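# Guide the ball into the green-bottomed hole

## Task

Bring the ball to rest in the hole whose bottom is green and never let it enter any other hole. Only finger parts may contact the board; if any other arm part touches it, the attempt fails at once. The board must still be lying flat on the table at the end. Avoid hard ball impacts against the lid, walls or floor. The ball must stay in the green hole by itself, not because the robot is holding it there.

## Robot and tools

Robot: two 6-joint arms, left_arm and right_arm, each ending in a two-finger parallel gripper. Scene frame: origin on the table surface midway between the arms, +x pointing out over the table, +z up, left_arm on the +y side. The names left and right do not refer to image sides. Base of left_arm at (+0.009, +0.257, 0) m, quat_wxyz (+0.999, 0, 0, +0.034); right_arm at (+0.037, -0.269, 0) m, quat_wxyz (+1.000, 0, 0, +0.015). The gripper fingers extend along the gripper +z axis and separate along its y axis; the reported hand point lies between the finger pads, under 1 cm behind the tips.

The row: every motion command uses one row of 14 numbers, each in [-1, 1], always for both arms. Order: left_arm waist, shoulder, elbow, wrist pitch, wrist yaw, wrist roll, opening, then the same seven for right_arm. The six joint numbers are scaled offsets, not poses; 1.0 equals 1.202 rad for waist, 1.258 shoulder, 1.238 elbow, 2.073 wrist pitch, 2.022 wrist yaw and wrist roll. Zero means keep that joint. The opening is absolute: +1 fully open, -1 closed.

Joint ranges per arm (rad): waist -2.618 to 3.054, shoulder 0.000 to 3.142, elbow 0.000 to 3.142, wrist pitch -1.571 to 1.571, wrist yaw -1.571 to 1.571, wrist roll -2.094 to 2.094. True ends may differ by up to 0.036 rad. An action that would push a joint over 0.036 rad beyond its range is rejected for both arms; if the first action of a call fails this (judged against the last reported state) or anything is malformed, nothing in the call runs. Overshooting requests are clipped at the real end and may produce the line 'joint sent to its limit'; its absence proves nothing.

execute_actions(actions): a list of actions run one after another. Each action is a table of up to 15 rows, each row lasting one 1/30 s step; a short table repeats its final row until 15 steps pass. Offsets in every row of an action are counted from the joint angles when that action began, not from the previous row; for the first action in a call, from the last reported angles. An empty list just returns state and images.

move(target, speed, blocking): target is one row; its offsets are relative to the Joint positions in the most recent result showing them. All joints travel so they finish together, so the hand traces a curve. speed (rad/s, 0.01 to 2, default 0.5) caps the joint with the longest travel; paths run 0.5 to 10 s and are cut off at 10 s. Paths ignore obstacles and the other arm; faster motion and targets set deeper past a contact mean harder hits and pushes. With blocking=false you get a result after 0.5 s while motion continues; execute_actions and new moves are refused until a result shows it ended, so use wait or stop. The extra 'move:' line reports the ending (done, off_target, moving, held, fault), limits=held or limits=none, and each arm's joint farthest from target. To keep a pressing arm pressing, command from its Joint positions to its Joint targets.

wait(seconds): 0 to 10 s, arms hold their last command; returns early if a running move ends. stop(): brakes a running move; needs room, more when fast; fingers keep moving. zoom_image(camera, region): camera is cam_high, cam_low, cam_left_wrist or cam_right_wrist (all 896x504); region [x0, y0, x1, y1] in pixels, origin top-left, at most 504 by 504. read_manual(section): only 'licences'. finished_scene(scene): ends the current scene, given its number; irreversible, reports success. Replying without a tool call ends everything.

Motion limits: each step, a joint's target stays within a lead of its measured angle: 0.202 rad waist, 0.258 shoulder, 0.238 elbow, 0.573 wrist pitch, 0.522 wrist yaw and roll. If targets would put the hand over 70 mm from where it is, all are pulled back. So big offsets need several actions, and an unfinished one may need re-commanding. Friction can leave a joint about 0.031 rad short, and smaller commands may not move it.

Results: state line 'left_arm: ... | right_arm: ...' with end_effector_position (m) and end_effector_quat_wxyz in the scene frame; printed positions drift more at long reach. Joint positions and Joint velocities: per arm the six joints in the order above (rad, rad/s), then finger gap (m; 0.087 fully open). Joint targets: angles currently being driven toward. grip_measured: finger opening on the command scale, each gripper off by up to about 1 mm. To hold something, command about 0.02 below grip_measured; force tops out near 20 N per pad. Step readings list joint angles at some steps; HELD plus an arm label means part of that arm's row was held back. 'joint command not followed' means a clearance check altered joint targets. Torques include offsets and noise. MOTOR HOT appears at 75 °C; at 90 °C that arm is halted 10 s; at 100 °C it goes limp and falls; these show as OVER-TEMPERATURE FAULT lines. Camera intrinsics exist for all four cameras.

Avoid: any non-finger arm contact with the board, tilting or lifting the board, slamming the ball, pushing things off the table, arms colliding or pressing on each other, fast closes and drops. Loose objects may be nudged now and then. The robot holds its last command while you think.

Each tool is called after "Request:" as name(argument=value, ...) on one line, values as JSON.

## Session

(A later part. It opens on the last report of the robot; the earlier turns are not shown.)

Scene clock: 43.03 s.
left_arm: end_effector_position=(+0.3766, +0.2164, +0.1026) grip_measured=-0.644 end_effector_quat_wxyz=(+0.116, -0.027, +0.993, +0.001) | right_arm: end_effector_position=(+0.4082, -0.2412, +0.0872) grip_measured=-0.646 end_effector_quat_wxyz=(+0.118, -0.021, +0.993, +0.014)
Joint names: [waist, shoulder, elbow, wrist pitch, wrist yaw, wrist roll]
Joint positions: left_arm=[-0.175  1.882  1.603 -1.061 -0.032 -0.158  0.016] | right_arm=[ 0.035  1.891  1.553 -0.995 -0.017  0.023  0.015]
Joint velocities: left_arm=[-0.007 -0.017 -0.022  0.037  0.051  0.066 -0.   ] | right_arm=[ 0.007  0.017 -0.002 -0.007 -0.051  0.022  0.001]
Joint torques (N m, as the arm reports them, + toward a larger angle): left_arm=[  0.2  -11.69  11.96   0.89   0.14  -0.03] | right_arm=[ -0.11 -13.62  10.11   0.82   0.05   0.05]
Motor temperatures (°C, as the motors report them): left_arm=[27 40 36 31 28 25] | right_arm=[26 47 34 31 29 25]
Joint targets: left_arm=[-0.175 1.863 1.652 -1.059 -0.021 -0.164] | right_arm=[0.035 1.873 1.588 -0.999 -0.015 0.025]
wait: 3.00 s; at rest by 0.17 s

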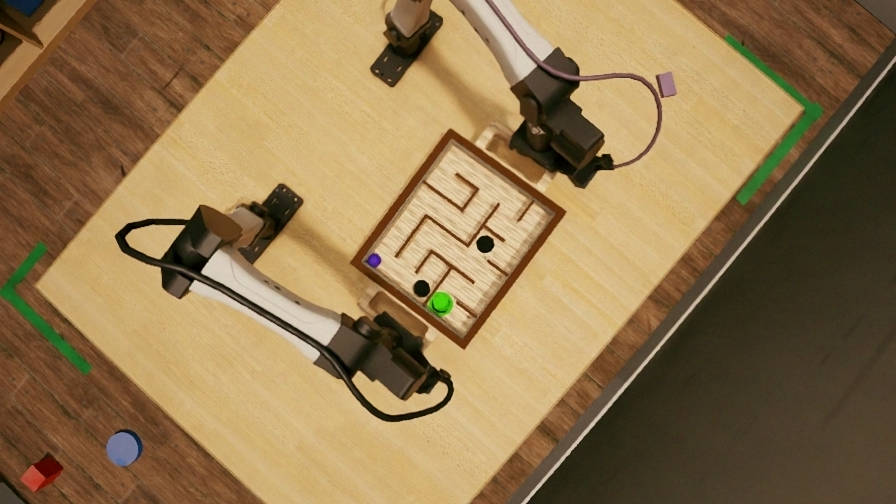

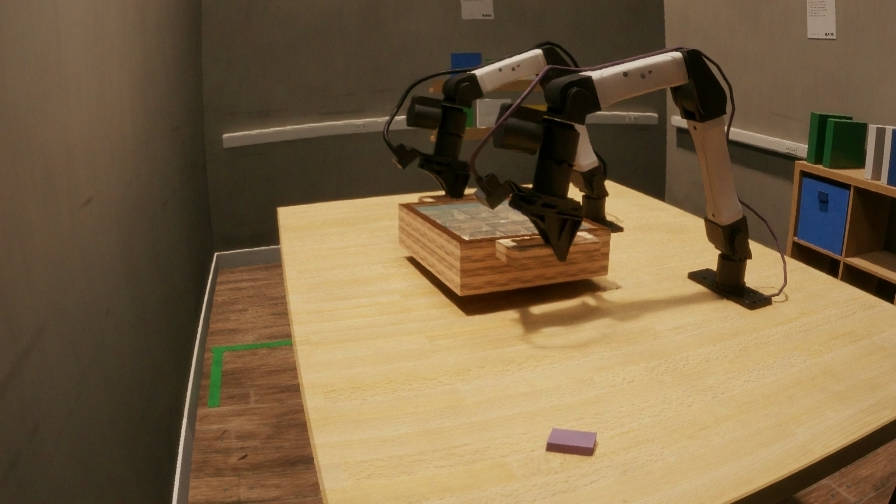

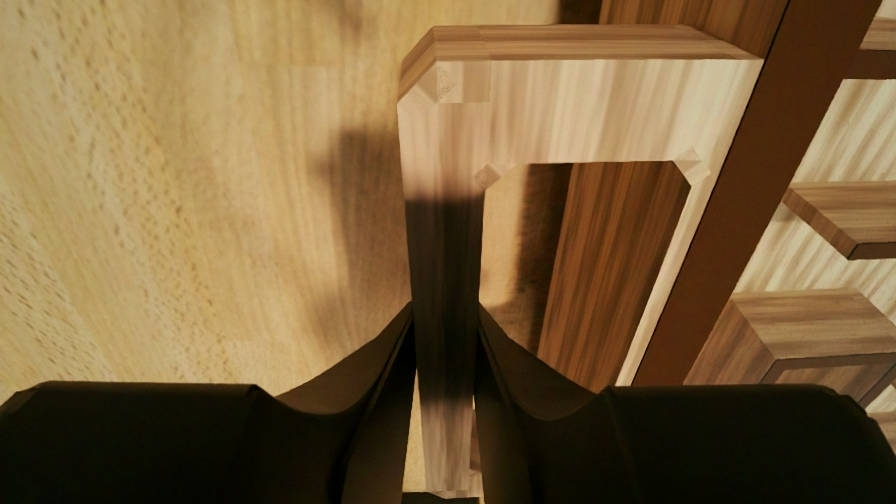

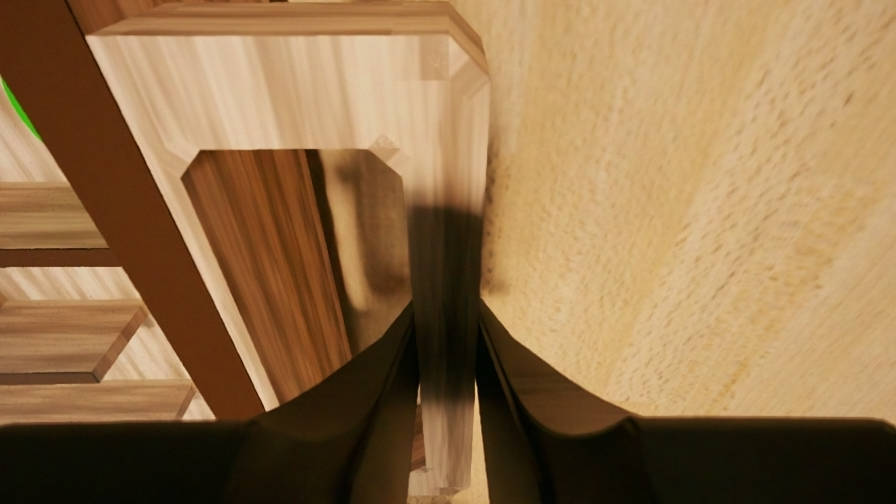

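Request:
execute_actions(actions=[[[0,-0.015,0.025,-0.004,0,0,-0.8,0,-0.015,0.02,-0.004,0,0,-0.8],[0,-0.015,0.025,-0.008,0,0,-0.8,0,-0.015,0.02,-0.008,0,0,-0.8],[0,-0.015,0.025,-0.012,0,0,-0.8,0,-0.015,0.02,-0.012,0,0,-0.8],[0,-0.015,0.025,-0.016,0,0,-0.8,0,-0.015,0.02,-0.016,0,0,-0.8],[0,-0.015,0.025,-0.02,0,0,-0.8,0,-0.015,0.02,-0.02,0,0,-0.8],[0,-0.015,0.025,-0.024,0,0,-0.8,0,-0.015,0.02,-0.024,0,0,-0.8],[0,-0.015,0.025,-0.028,0,0,-0.8,0,-0.015,0.02,-0.028,0,0,-0.8],[0,-0.015,0.025,-0.033,0,0,-0.8,0,-0.015,0.02,-0.033,0,0,-0.8]],[[0,-0.015,0.025,0,0,0,-0.8,0,-0.015,0.02,0,0,0,-0.8]],[[0,-0.015,0.025,0.012,0,0,-0.8,0,-0.015,0.02,0.012,0,0,-0.8],[0,-0.015,0.025,0.018,0,0,-0.8,0,-0.015,0.02,0.018,0,0,-0.8],[0,-0.015,0.025,0.025,0,0,-0.8,0,-0.015,0.02,0.025,0,0,-0.8]]])

Request:
wait(seconds=1)

Scene clock: 57.20 s.
left_arm: end_effector_position=(+0.3704, +0.2166, +0.1022) grip_measured=-0.645 end_effector_quat_wxyz=(+0.104, -0.026, +0.994, +0.001) | right_arm: end_effector_position=(+0.4022, -0.2408, +0.0868) grip_measured=-0.646 end_effector_quat_wxyz=(+0.106, -0.021, +0.994, +0.015)
Joint names: [waist, shoulder, elbow, wrist pitch, wrist yaw, wrist roll]
Joint positions: left_arm=[-0.175  1.882  1.603 -1.085 -0.03  -0.158  0.016] | right_arm=[ 0.035  1.891  1.553 -1.018 -0.021  0.024  0.015]
Joint velocities: left_arm=[ 0.017 -0.002 -0.017 -0.037 -0.037 -0.022 -0.002] | right_arm=[ 0.002 -0.012 -0.007 -0.066 -0.081  0.022 -0.   ]
Joint torques (N m, as the arm reports them, + toward a larger angle): left_arm=[  0.19 -11.64  10.41   1.07   0.07   0.02] | right_arm=[ -0.28 -13.53   9.33   1.03   0.     0.01]
Motor temperatures (°C, as the motors report them): left_arm=[27 42 39 31 28 25] | right_arm=[26 50 36 31 29 25]
Joint targets: left_arm=[-0.175 1.863 1.634 -1.063 -0.025 -0.158] | right_arm=[0.035 1.873 1.578 -0.998 -0.023 0.024]
Step readings (joint positions; steps 1 to 15: 1st action; 16 to 30: 2nd action; 31 to 45: 3rd action):
0: left_arm=[-0.175 1.882 1.603 -1.061 -0.032 -0.158] | right_arm=[0.035 1.891 1.553 -0.995 -0.017 0.023]
1: left_arm=[-0.175 1.882 1.603 -1.061 -0.033 -0.158] | right_arm=[0.035 1.891 1.553 -0.995 -0.017 0.023]
2: left_arm=[-0.175 1.882 1.603 -1.063 -0.033 -0.158] | right_arm=[0.035 1.891 1.553 -0.995 -0.017 0.023]
4: left_arm=[-0.175 1.882 1.603 -1.068 -0.033 -0.158] | right_arm=[0.035 1.891 1.553 -1.001 -0.018 0.023]
8: left_arm=[-0.175 1.882 1.603 -1.089 -0.031 -0.158] | right_arm=[0.035 1.891 1.553 -1.023 -0.021 0.023]
15: left_arm=[-0.175 1.882 1.603 -1.115 -0.026 -0.158] | right_arm=[0.035 1.891 1.553 -1.050 -0.022 0.024]
16: left_arm=[-0.175 1.882 1.603 -1.115 -0.025 -0.158] | right_arm=[0.035 1.891 1.553 -1.050 -0.023 0.024]
17: left_arm=[-0.175 1.882 1.603 -1.115 -0.025 -0.158] | right_arm=[0.035 1.891 1.553 -1.050 -0.023 0.024]
19: left_arm=[-0.175 1.882 1.603 -1.115 -0.025 -0.158] | right_arm=[0.035 1.891 1.553 -1.050 -0.023 0.024]
23: left_arm=[-0.175 1.882 1.603 -1.115 -0.025 -0.158] | right_arm=[0.035 1.891 1.553 -1.050 -0.023 0.024]
30: left_arm=[-0.175 1.882 1.603 -1.115 -0.025 -0.158] | right_arm=[0.035 1.891 1.553 -1.050 -0.023 0.024]
31: left_arm=[-0.175 1.882 1.603 -1.114 -0.025 -0.158] | right_arm=[0.035 1.891 1.553 -1.050 -0.023 0.024]
32: left_arm=[-0.175 1.882 1.603 -1.113 -0.025 -0.158] | right_arm=[0.035 1.891 1.553 -1.048 -0.023 0.024]
34: left_arm=[-0.175 1.882 1.603 -1.105 -0.026 -0.158] | right_arm=[0.035 1.891 1.553 -1.040 -0.022 0.024]
38: left_arm=[-0.175 1.882 1.603 -1.090 -0.029 -0.158] | right_arm=[0.035 1.891 1.553 -1.023 -0.021 0.024]
45: Joint positions above

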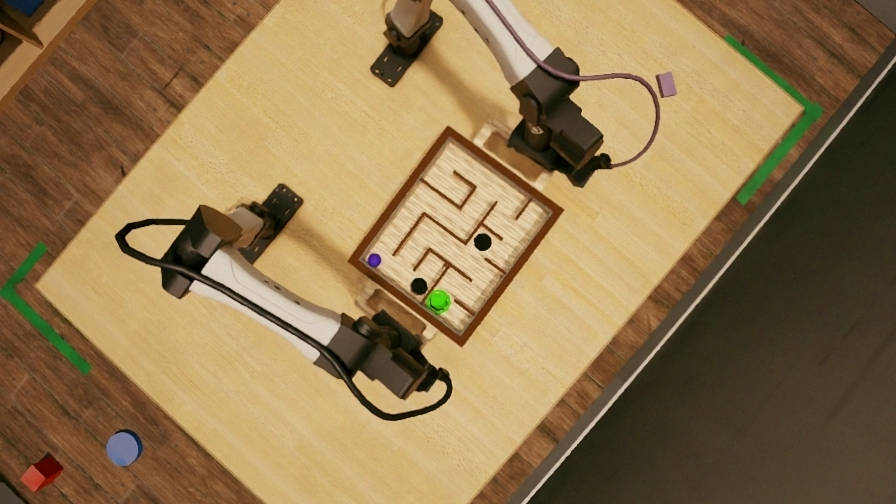

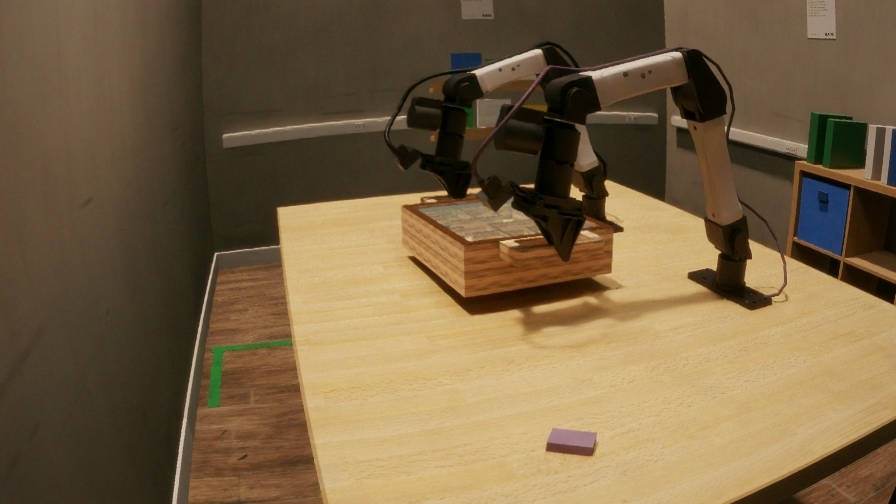

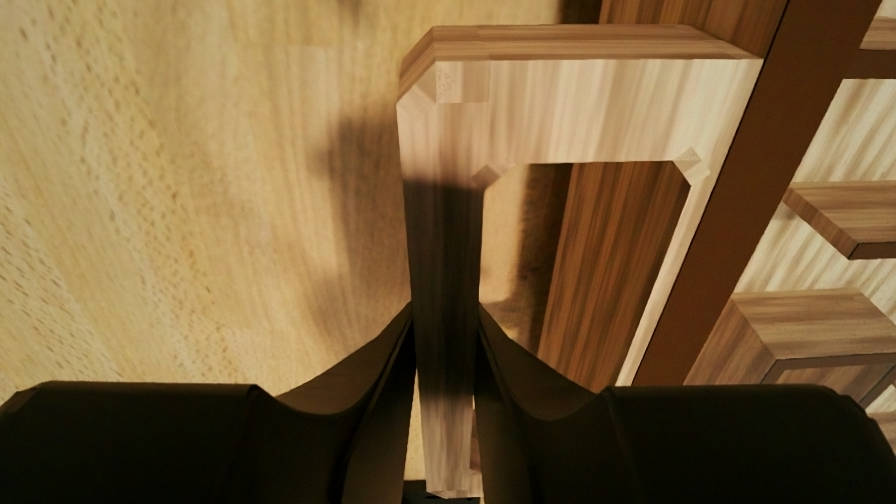

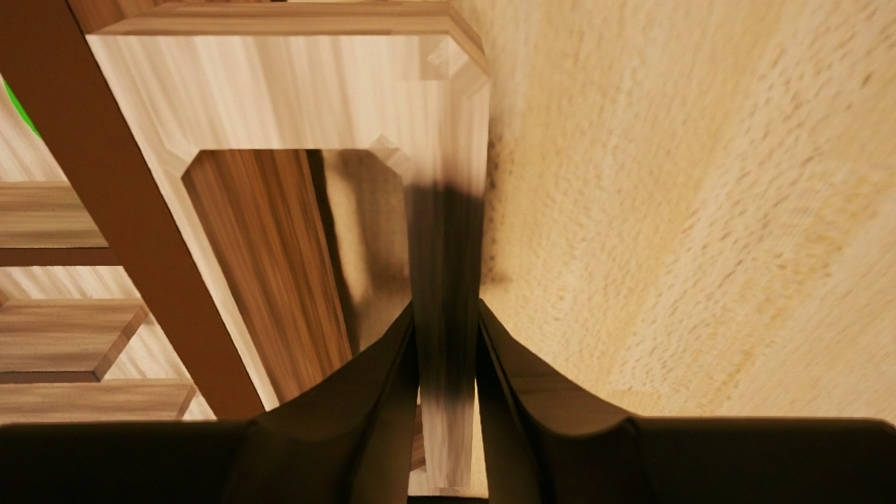

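Scene clock: 58.20 s.
left_arm: end_effector_position=(+0.3704, +0.2166, +0.1022) grip_measured=-0.645 end_effector_quat_wxyz=(+0.104, -0.026, +0.994, +0.001) | right_arm: end_effector_position=(+0.4022, -0.2408, +0.0868) grip_measured=-0.646 end_effector_quat_wxyz=(+0.106, -0.021, +0.994, +0.015)
Joint names: [waist, shoulder, elbow, wrist pitch, wrist yaw, wrist roll]
Joint positions: left_arm=[-0.175  1.882  1.603 -1.085 -0.03  -0.158  0.016] | right_arm=[ 0.035  1.891  1.553 -1.018 -0.021  0.024  0.015]
Joint velocities: left_arm=[ 0.002  0.007 -0.017  0.022 -0.007 -0.022 -0.001] | right_arm=[-0.007 -0.002  0.007  0.037  0.007 -0.007 -0.   ]
Joint torques (N m, as the arm reports them, + toward a larger angle): left_arm=[  0.17 -11.63  10.44   1.07   0.06   0.02] | right_arm=[ -0.17 -13.66   9.25   1.01   0.03   0.  ]
Motor temperatures (°C, as the motors report them): left_arm=[27 42 39 31 28 25] | right_arm=[26 50 36 31 29 25]
Joint targets: left_arm=[-0.175 1.863 1.634 -1.063 -0.025 -0.158] | right_arm=[0.035 1.873 1.578 -0.998 -0.023 0.024]
wait: 1.00 s; at rest by 0.17 s

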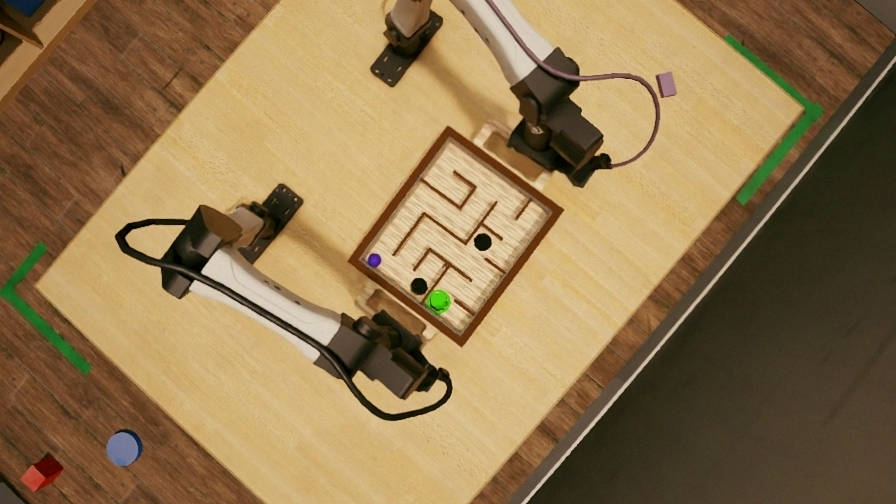

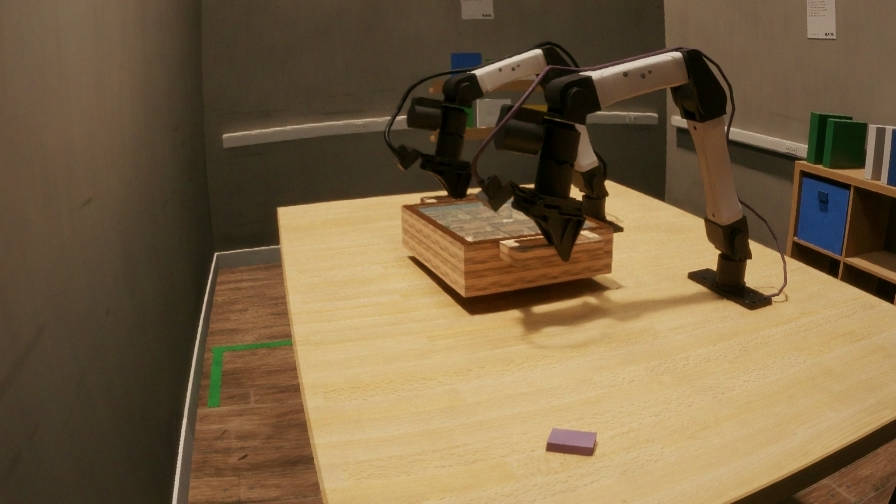

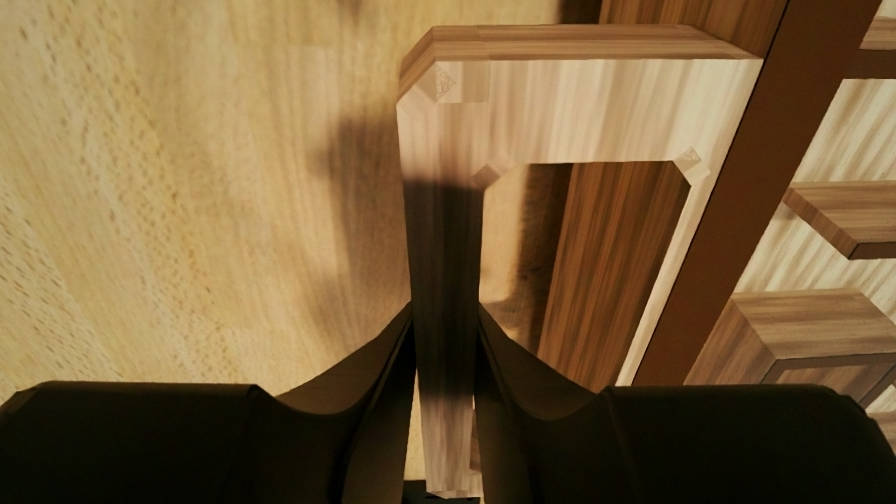

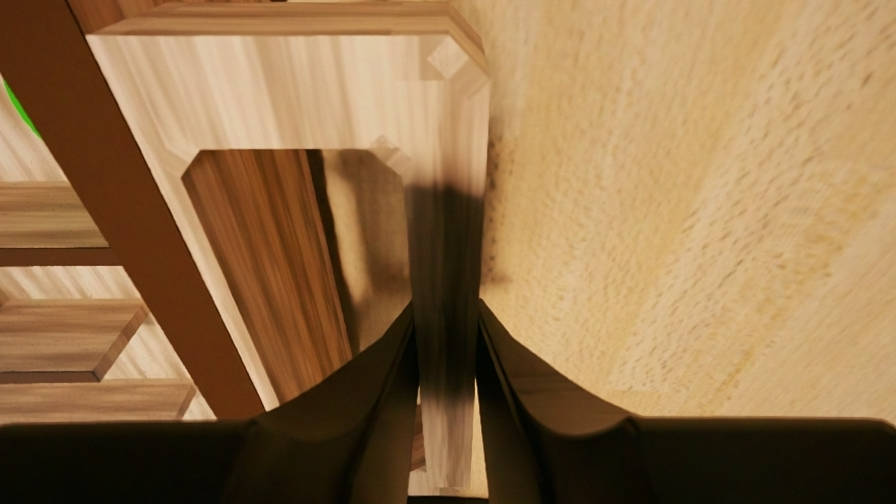

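Request:
execute_actions(actions=[[[0,-0.015,0.025,-0.008,0,0,-0.8,0,-0.015,0.02,-0.008,0,0,-0.8],[0,-0.015,0.025,-0.016,0,0,-0.8,0,-0.015,0.02,-0.016,0,0,-0.8],[0,-0.015,0.025,-0.024,0,0,-0.8,0,-0.015,0.02,-0.024,0,0,-0.8]],[[0,-0.015,0.025,0,0,0,-0.8,0,-0.015,0.02,0,0,0,-0.8]],[[0,-0.015,0.025,0.012,0,0,-0.8,0,-0.015,0.02,0.012,0,0,-0.8],[0,-0.015,0.025,0.018,0,0,-0.8,0,-0.015,0.02,0.018,0,0,-0.8],[0,-0.015,0.025,0.024,0,0,-0.8,0,-0.015,0.02,0.024,0,0,-0.8]]])

Request:
wait(seconds=1)

Request:
zoom_image(camera="cam_high", region=[330, 180, 530, 360])

Scene clock: 69.30 s.
left_arm: end_effector_position=(+0.3688, +0.2166, +0.1022) grip_measured=-0.645 end_effector_quat_wxyz=(+0.101, -0.026, +0.995, +0.001) | right_arm: end_effector_position=(+0.4005, -0.2409, +0.0867) grip_measured=-0.646 end_effector_quat_wxyz=(+0.103, -0.021, +0.994, +0.015)
Joint names: [waist, shoulder, elbow, wrist pitch, wrist yaw, wrist roll]
Joint positions: left_arm=[-0.175  1.882  1.603 -1.092 -0.029 -0.158  0.016] | right_arm=[ 0.035  1.891  1.553 -1.025 -0.022  0.024  0.015]
Joint velocities: left_arm=[ 0.007 -0.002  0.002 -0.051 -0.022  0.007  0.   ] | right_arm=[-0.027  0.012 -0.017 -0.007  0.037  0.007  0.   ]
Joint torques (N m, as the arm reports them, + toward a larger angle): left_arm=[  0.19 -11.64  10.43   1.04   0.06   0.02] | right_arm=[ -0.18 -13.56   9.49   1.01   0.02   0.05]
Motor temperatures (°C, as the motors report them): left_arm=[27 44 40 31 28 25] | right_arm=[26 52 37 31 29 25]
Joint targets: left_arm=[-0.175 1.863 1.634 -1.070 -0.025 -0.158] | right_arm=[0.035 1.873 1.578 -1.006 -0.023 0.024]
Step readings (joint positions; steps 1 to 15: 1st action; 16 to 30: 2nd action; 31 to 45: 3rd action):
0: left_arm=[-0.175 1.882 1.603 -1.085 -0.030 -0.158] | right_arm=[0.035 1.891 1.553 -1.018 -0.021 0.024]
1: left_arm=[-0.175 1.882 1.603 -1.086 -0.030 -0.158] | right_arm=[0.035 1.891 1.553 -1.019 -0.021 0.024]
2: left_arm=[-0.175 1.882 1.603 -1.087 -0.030 -0.158] | right_arm=[0.035 1.891 1.553 -1.021 -0.021 0.024]
4: left_arm=[-0.175 1.882 1.603 -1.096 -0.030 -0.158] | right_arm=[0.035 1.891 1.553 -1.030 -0.022 0.024]
8: left_arm=[-0.175 1.882 1.603 -1.115 -0.026 -0.158] | right_arm=[0.035 1.891 1.553 -1.050 -0.023 0.024]
15: left_arm=[-0.175 1.882 1.603 -1.120 -0.025 -0.158] | right_arm=[0.035 1.891 1.553 -1.056 -0.023 0.024]
16: left_arm=[-0.175 1.882 1.603 -1.120 -0.025 -0.158] | right_arm=[0.035 1.891 1.553 -1.056 -0.023 0.024]
17: left_arm=[-0.175 1.882 1.603 -1.120 -0.025 -0.158] | right_arm=[0.035 1.891 1.553 -1.056 -0.023 0.024]
19: left_arm=[-0.175 1.882 1.603 -1.120 -0.025 -0.158] | right_arm=[0.035 1.891 1.553 -1.056 -0.023 0.024]
23: left_arm=[-0.175 1.882 1.603 -1.120 -0.025 -0.158] | right_arm=[0.035 1.891 1.553 -1.056 -0.023 0.024]
30: left_arm=[-0.175 1.882 1.603 -1.120 -0.025 -0.158] | right_arm=[0.035 1.891 1.553 -1.056 -0.023 0.024]
31: left_arm=[-0.175 1.882 1.603 -1.120 -0.025 -0.158] | right_arm=[0.035 1.891 1.553 -1.055 -0.023 0.024]
32: left_arm=[-0.175 1.882 1.603 -1.118 -0.025 -0.158] | right_arm=[0.035 1.891 1.553 -1.053 -0.023 0.024]
34: left_arm=[-0.175 1.882 1.603 -1.111 -0.025 -0.158] | right_arm=[0.035 1.891 1.553 -1.045 -0.023 0.024]
38: left_arm=[-0.175 1.882 1.603 -1.096 -0.028 -0.158] | right_arm=[0.035 1.891 1.553 -1.030 -0.022 0.024]
45: Joint positions above

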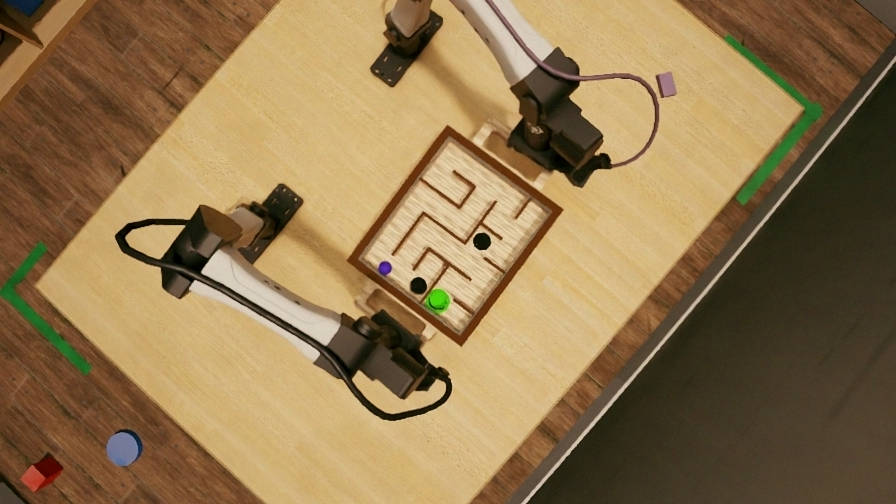

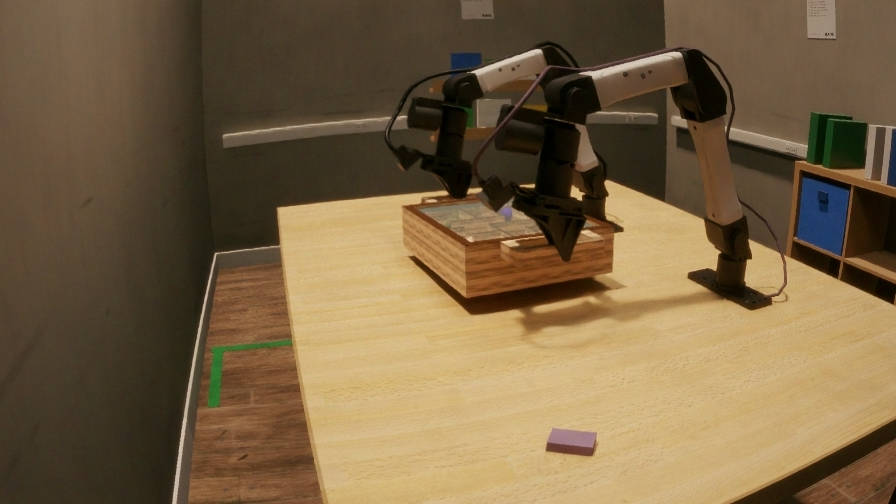

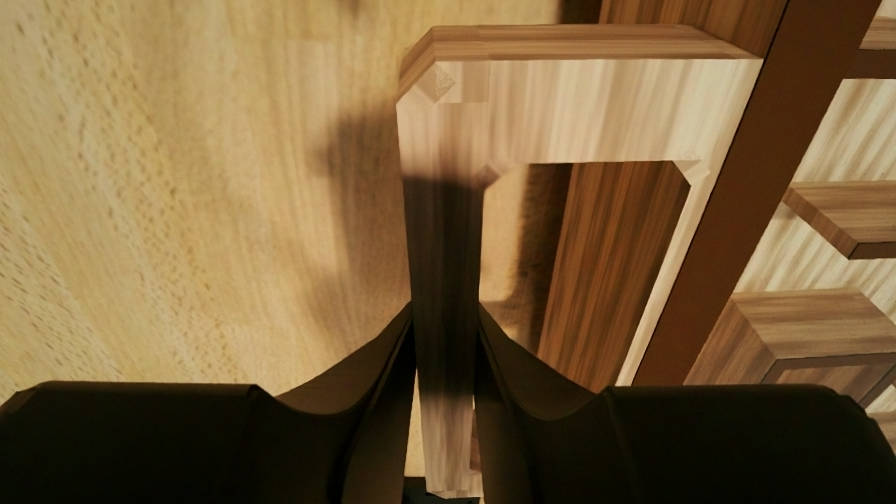

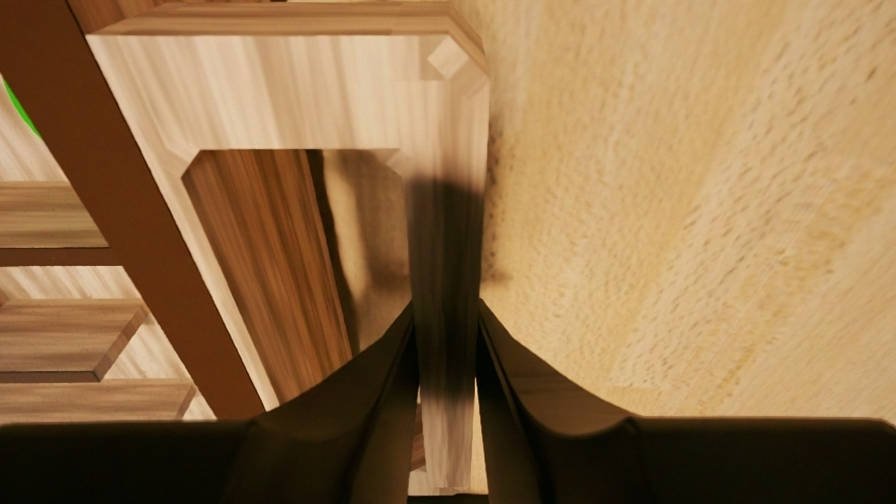

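Scene clock: 70.30 s.
left_arm: end_effector_position=(+0.3688, +0.2166, +0.1022) grip_measured=-0.645 end_effector_quat_wxyz=(+0.101, -0.026, +0.995, +0.001) | right_arm: end_effector_position=(+0.4005, -0.2409, +0.0867) grip_measured=-0.646 end_effector_quat_wxyz=(+0.103, -0.021, +0.994, +0.015)
Joint names: [waist, shoulder, elbow, wrist pitch, wrist yaw, wrist roll]
Joint positions: left_arm=[-0.175  1.882  1.603 -1.092 -0.029 -0.158  0.016] | right_arm=[ 0.035  1.891  1.553 -1.025 -0.022  0.024  0.015]
Joint velocities: left_arm=[-0.007 -0.022 -0.017  0.022  0.066  0.066 -0.001] | right_arm=[ 0.007 -0.022 -0.002  0.037 -0.007  0.007  0.   ]
Joint torques (N m, as the arm reports them, + toward a larger angle): left_arm=[  0.19 -11.63  10.42   1.05   0.06   0.02] | right_arm=[ -0.38 -13.51   9.46   0.99   0.     0.01]
Motor temperatures (°C, as the motors report them): left_arm=[27 44 40 31 28 25] | right_arm=[26 52 37 31 29 25]
Joint targets: left_arm=[-0.175 1.863 1.634 -1.070 -0.025 -0.158] | right_arm=[0.035 1.873 1.578 -1.006 -0.023 0.024]
wait: 1.00 s; at rest by 0.17 s

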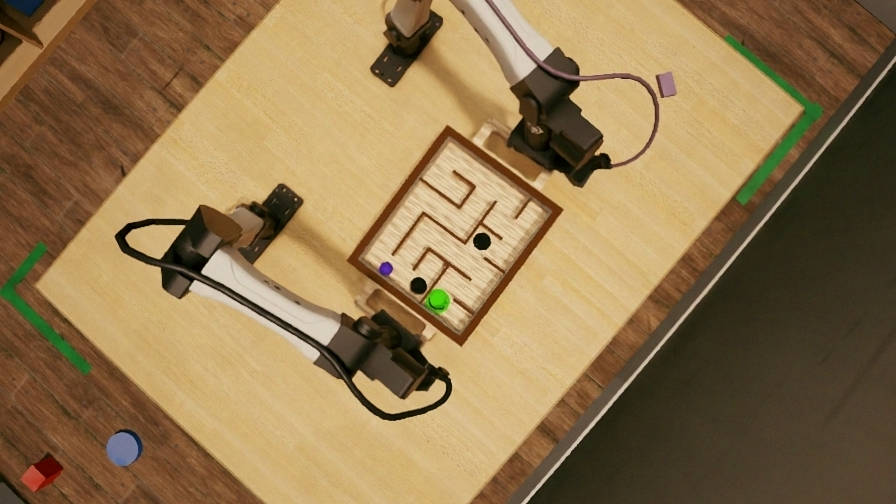

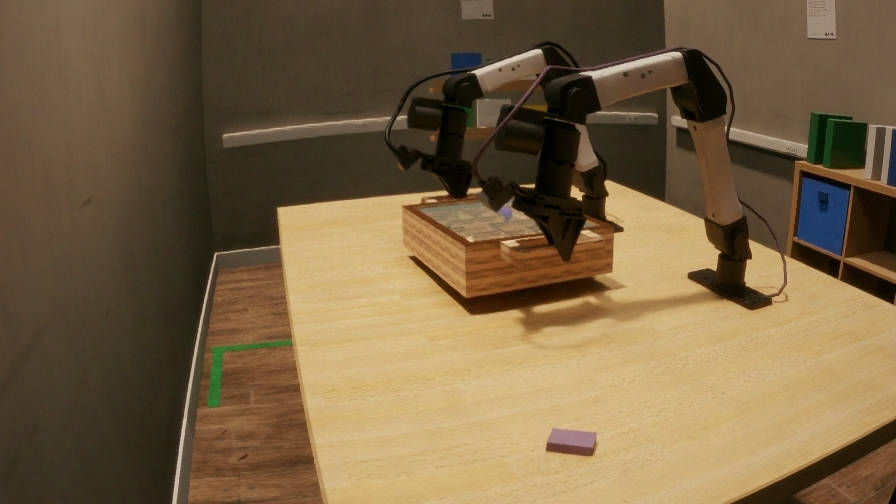

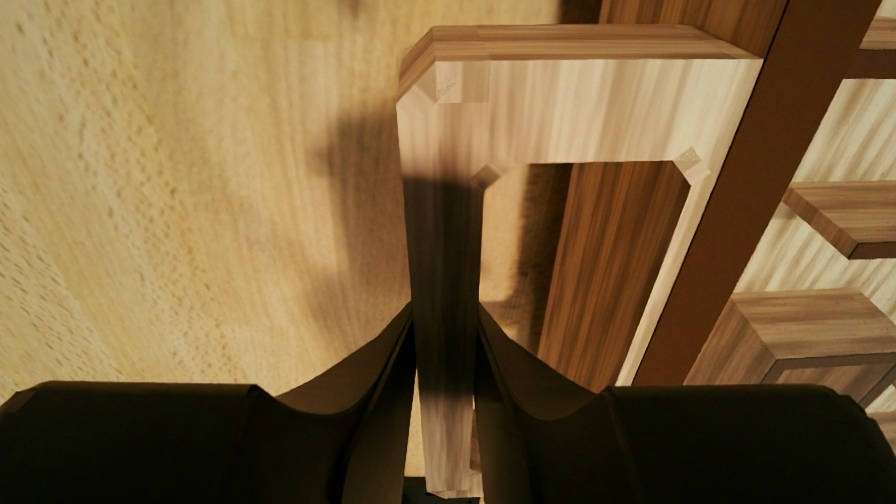

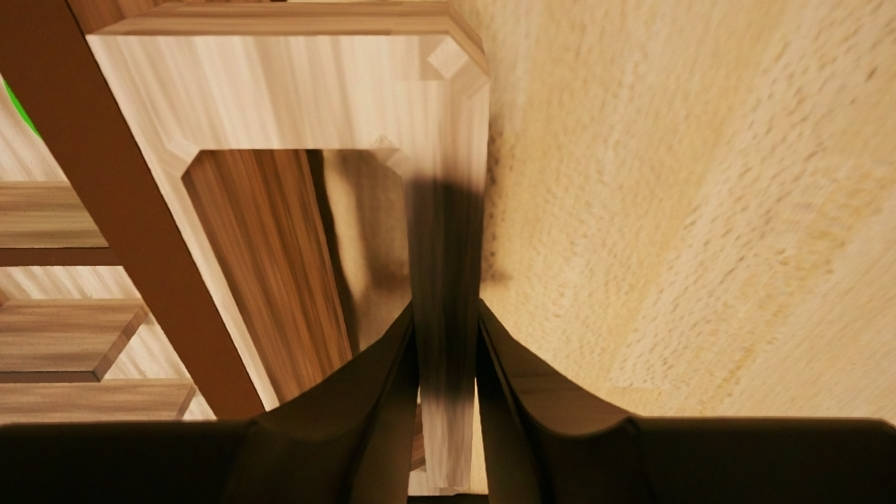

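Region (330, 180, 530, 360) of cam_high's 896x504 image, scaled by 2.520, with more detail than that image has; it fills the top 454 rows of this view, and the rest is white.

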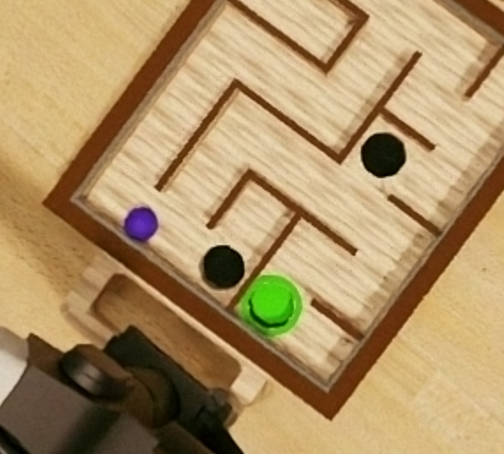

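Request:
execute_actions(actions=[[[0,-0.015,0.025,-0.008,0,0,-0.8,0,-0.015,0.02,-0.008,0,0,-0.8],[0,-0.015,0.025,-0.015,0,0,-0.8,0,-0.015,0.02,-0.015,0,0,-0.8],[0,-0.015,0.025,-0.0205,0,0,-0.8,0,-0.015,0.02,-0.0205,0,0,-0.8]],[[0,-0.015,0.025,0,0,0,-0.8,0,-0.015,0.02,0,0,0,-0.8],[0,-0.015,0.025,0,0,0,-0.8,0,-0.015,0.02,0,0,0,-0.8],[0,-0.015,0.025,0,0,0,-0.8,0,-0.015,0.02,0,0,0,-0.8],[0,-0.015,0.025,0,0,0,-0.8,0,-0.015,0.02,0,0,0,-0.8],[0,-0.015,0.025,0,0,0,-0.8,0,-0.015,0.02,0,0,0,-0.8],[0,-0.015,0.025,0,0,0,-0.8,0,-0.015,0.02,0,0,0,-0.8],[0,-0.015,0.025,0,0,0,-0.8,0,-0.015,0.02,0,0,0,-0.8],[0,-0.015,0.025,0,0,0,-0.8,0,-0.015,0.02,0,0,0,-0.8],[0,-0.015,0.025,0,0,0,-0.8,0,-0.015,0.02,0,0,0,-0.8],[0,-0.015,0.025,0.012,0,0,-0.8,0,-0.015,0.02,0.012,0,0,-0.8],[0,-0.015,0.025,0.018,0,0,-0.8,0,-0.015,0.02,0.018,0,0,-0.8],[0,-0.015,0.025,0.023,0,0,-0.8,0,-0.015,0.02,0.023,0,0,-0.8]]])

Request:
wait(seconds=1.2)

Request:
zoom_image(camera="cam_high", region=[330, 180, 530, 360])

Scene clock: 83.13 s.
left_arm: end_effector_position=(+0.3660, +0.2165, +0.1021) grip_measured=-0.645 end_effector_quat_wxyz=(+0.095, -0.026, +0.995, +0.000) | right_arm: end_effector_position=(+0.3976, -0.2410, +0.0866) grip_measured=-0.646 end_effector_quat_wxyz=(+0.097, -0.021, +0.995, +0.015)
Joint names: [waist, shoulder, elbow, wrist pitch, wrist yaw, wrist roll]
Joint positions: left_arm=[-0.175  1.882  1.603 -1.103 -0.026 -0.158  0.016] | right_arm=[ 0.035  1.891  1.553 -1.037 -0.022  0.024  0.015]
Joint velocities: left_arm=[-0.012  0.007 -0.022  0.037 -0.007  0.007 -0.001] | right_arm=[-0.007  0.022 -0.027  0.095  0.037  0.051  0.   ]
Joint torques (N m, as the arm reports them, + toward a larger angle): left_arm=[  0.22 -11.56  10.45   0.94   0.02   0.01] | right_arm=[ -0.22 -13.72   9.26   0.91   0.03  -0.01]
Motor temperatures (°C, as the motors report them): left_arm=[27 45 41 31 28 25] | right_arm=[26 54 38 31 29 25]
Joint targets: left_arm=[-0.175 1.863 1.634 -1.072 -0.025 -0.158] | right_arm=[0.035 1.873 1.578 -1.008 -0.023 0.024]
Step readings (joint positions; steps 1 to 15: 1st action; 16 to 30: 2nd action):
0: left_arm=[-0.175 1.882 1.603 -1.092 -0.029 -0.158] | right_arm=[0.035 1.891 1.553 -1.025 -0.022 0.024]
1: left_arm=[-0.175 1.882 1.603 -1.092 -0.029 -0.158] | right_arm=[0.035 1.891 1.553 -1.026 -0.022 0.024]
2: left_arm=[-0.175 1.882 1.603 -1.094 -0.029 -0.158] | right_arm=[0.035 1.891 1.553 -1.028 -0.022 0.024]
4: left_arm=[-0.175 1.882 1.603 -1.101 -0.029 -0.158] | right_arm=[0.035 1.891 1.553 -1.035 -0.022 0.024]
8: left_arm=[-0.175 1.882 1.603 -1.116 -0.026 -0.158] | right_arm=[0.035 1.891 1.553 -1.051 -0.023 0.024]
15: left_arm=[-0.175 1.882 1.603 -1.120 -0.025 -0.158] | right_arm=[0.035 1.891 1.553 -1.055 -0.023 0.024]
16: left_arm=[-0.175 1.882 1.603 -1.120 -0.025 -0.158] | right_arm=[0.035 1.891 1.553 -1.055 -0.023 0.024]
17: left_arm=[-0.175 1.882 1.603 -1.120 -0.025 -0.158] | right_arm=[0.035 1.891 1.553 -1.055 -0.023 0.024]
19: left_arm=[-0.175 1.882 1.603 -1.120 -0.025 -0.158] | right_arm=[0.035 1.891 1.553 -1.055 -0.023 0.024]
23: left_arm=[-0.175 1.882 1.603 -1.120 -0.025 -0.158] | right_arm=[0.035 1.891 1.553 -1.055 -0.023 0.024]
30: Joint positions above

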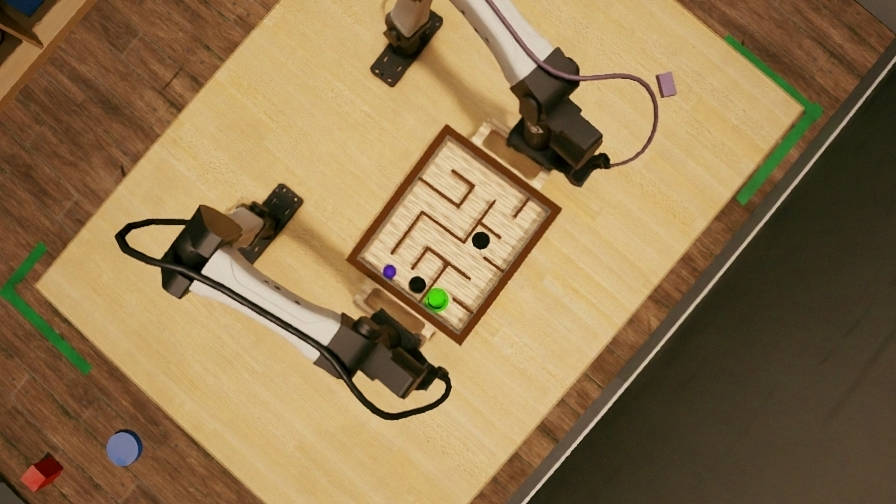

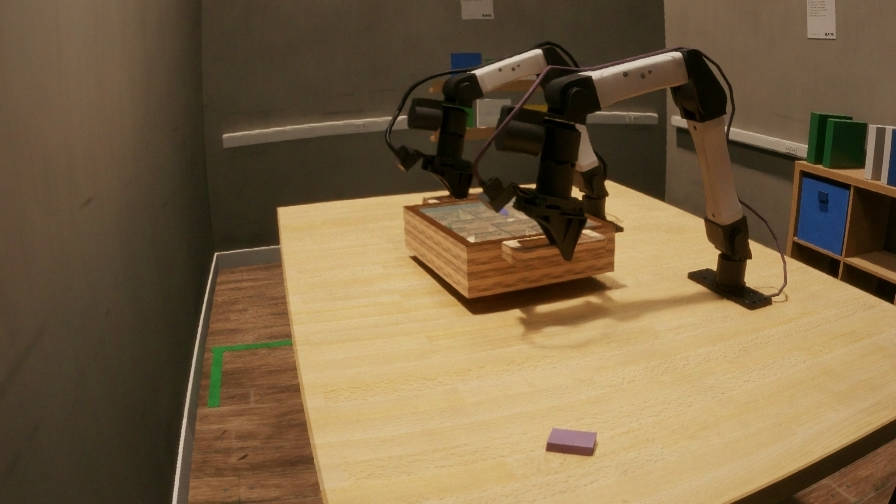

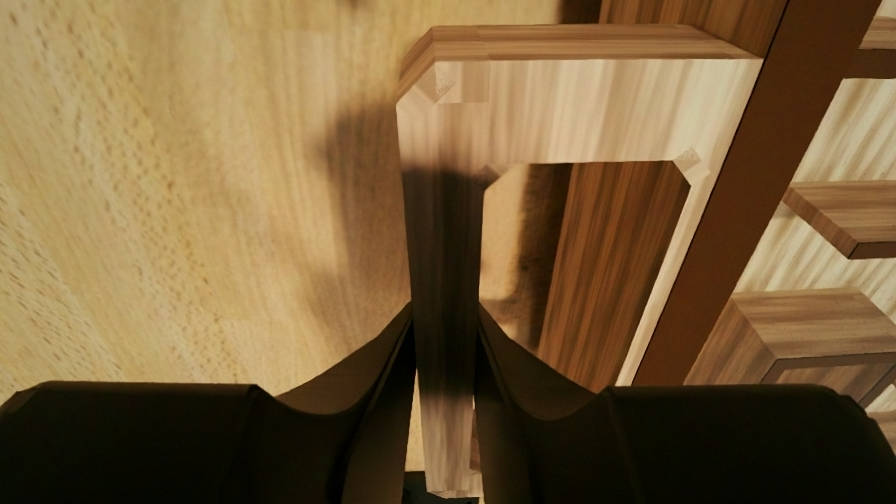

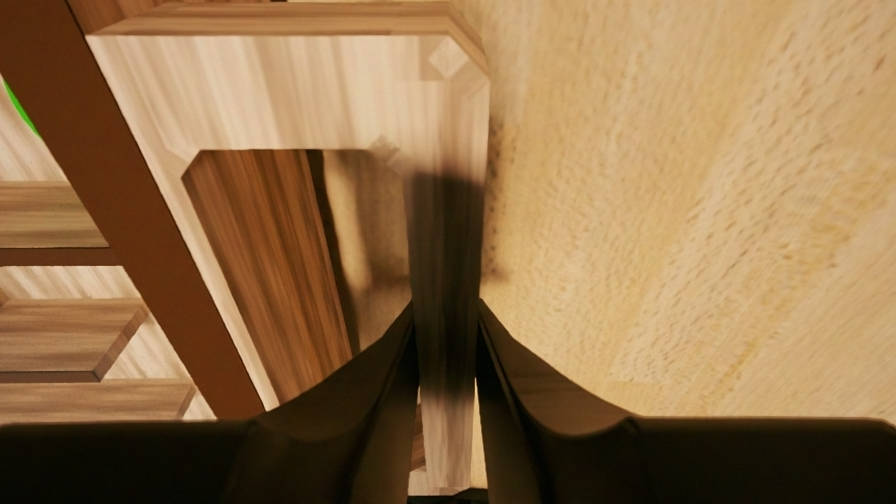

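Scene clock: 84.33 s.
left_arm: end_effector_position=(+0.3684, +0.2166, +0.1022) grip_measured=-0.645 end_effector_quat_wxyz=(+0.100, -0.026, +0.995, +0.001) | right_arm: end_effector_position=(+0.4001, -0.2409, +0.0867) grip_measured=-0.646 end_effector_quat_wxyz=(+0.102, -0.021, +0.994, +0.015)
Joint names: [waist, shoulder, elbow, wrist pitch, wrist yaw, wrist roll]
Joint positions: left_arm=[-0.175  1.882  1.603 -1.093 -0.028 -0.158  0.016] | right_arm=[ 0.035  1.891  1.553 -1.027 -0.022  0.024  0.015]
Joint velocities: left_arm=[-0.002  0.007 -0.002  0.007  0.007  0.066 -0.   ] | right_arm=[-0.002 -0.012 -0.002 -0.007  0.007 -0.037  0.   ]
Joint torques (N m, as the arm reports them, + toward a larger angle): left_arm=[  0.2  -11.63  10.42   1.04   0.05   0.02] | right_arm=[ -0.16 -13.58   9.32   1.02   0.04   0.06]
Motor temperatures (°C, as the motors report them): left_arm=[27 45 42 31 28 25] | right_arm=[26 54 38 31 29 25]
Joint targets: left_arm=[-0.175 1.863 1.634 -1.072 -0.025 -0.158] | right_arm=[0.035 1.873 1.578 -1.008 -0.023 0.024]
wait: 1.20 s; at rest by 0.30 s

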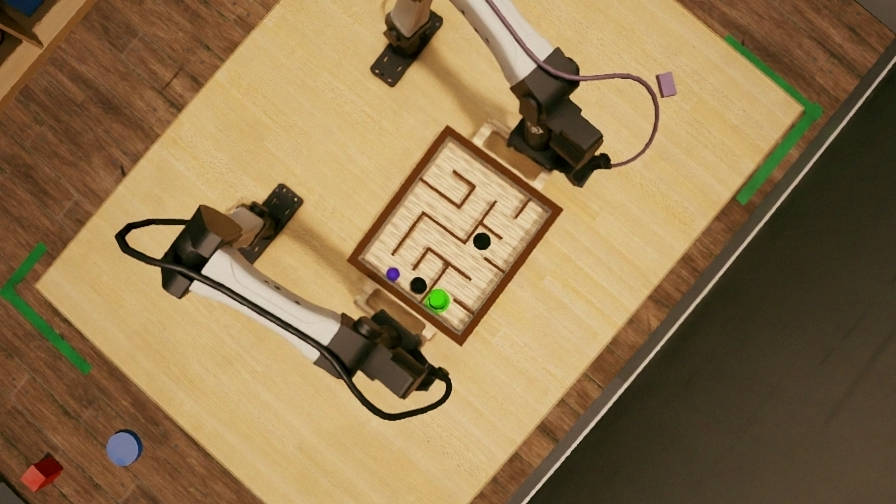

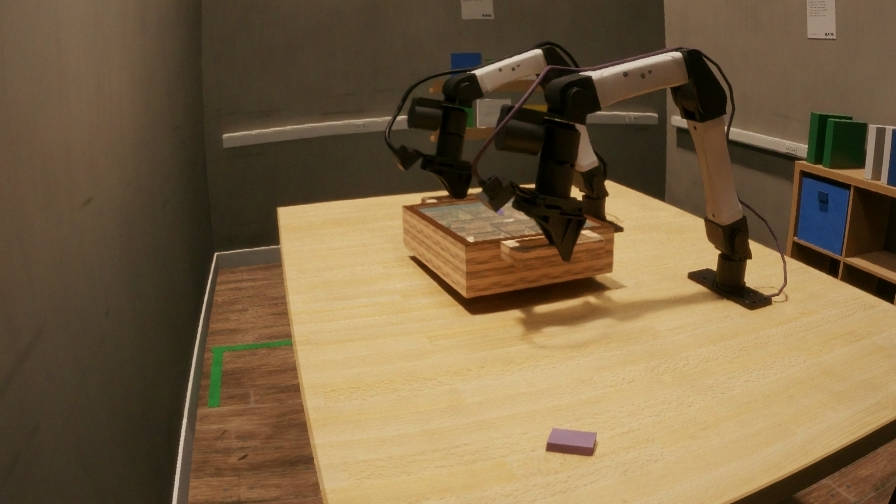

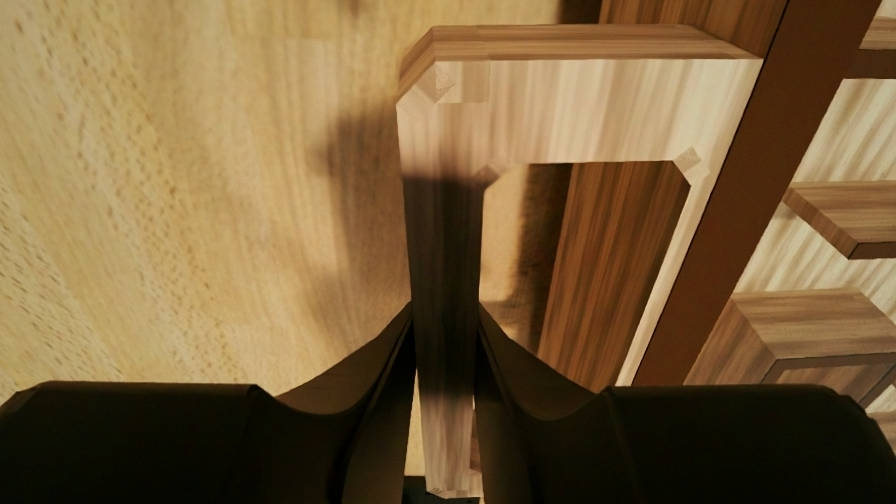

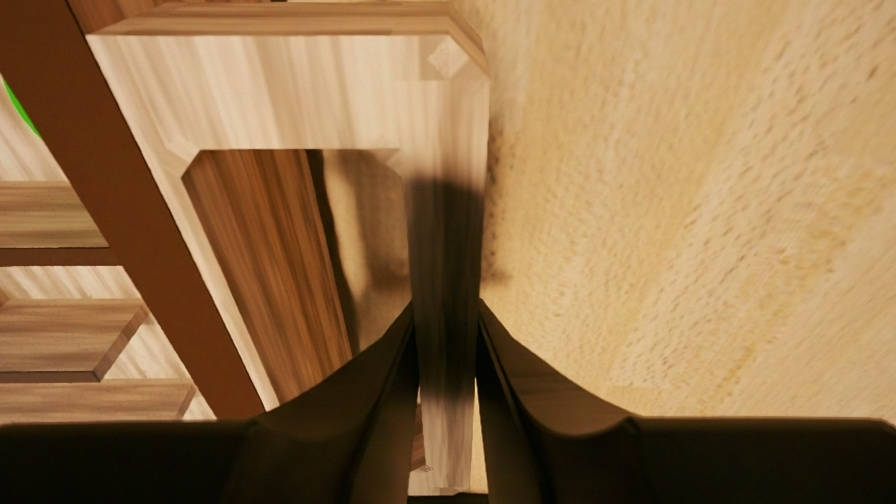

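Region (330, 180, 530, 360) of cam_high's 896x504 image, scaled by 2.520, with more detail than that image has; it fills the top 454 rows of this view, and the rest is white.

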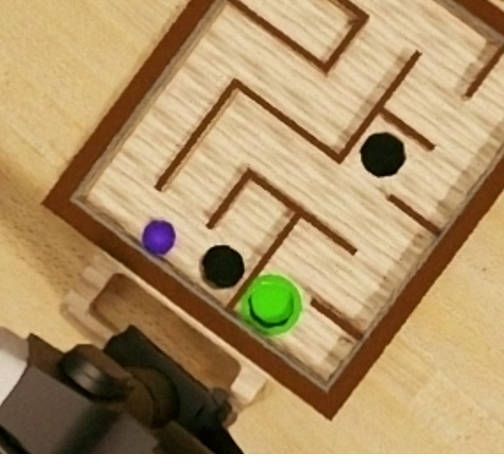

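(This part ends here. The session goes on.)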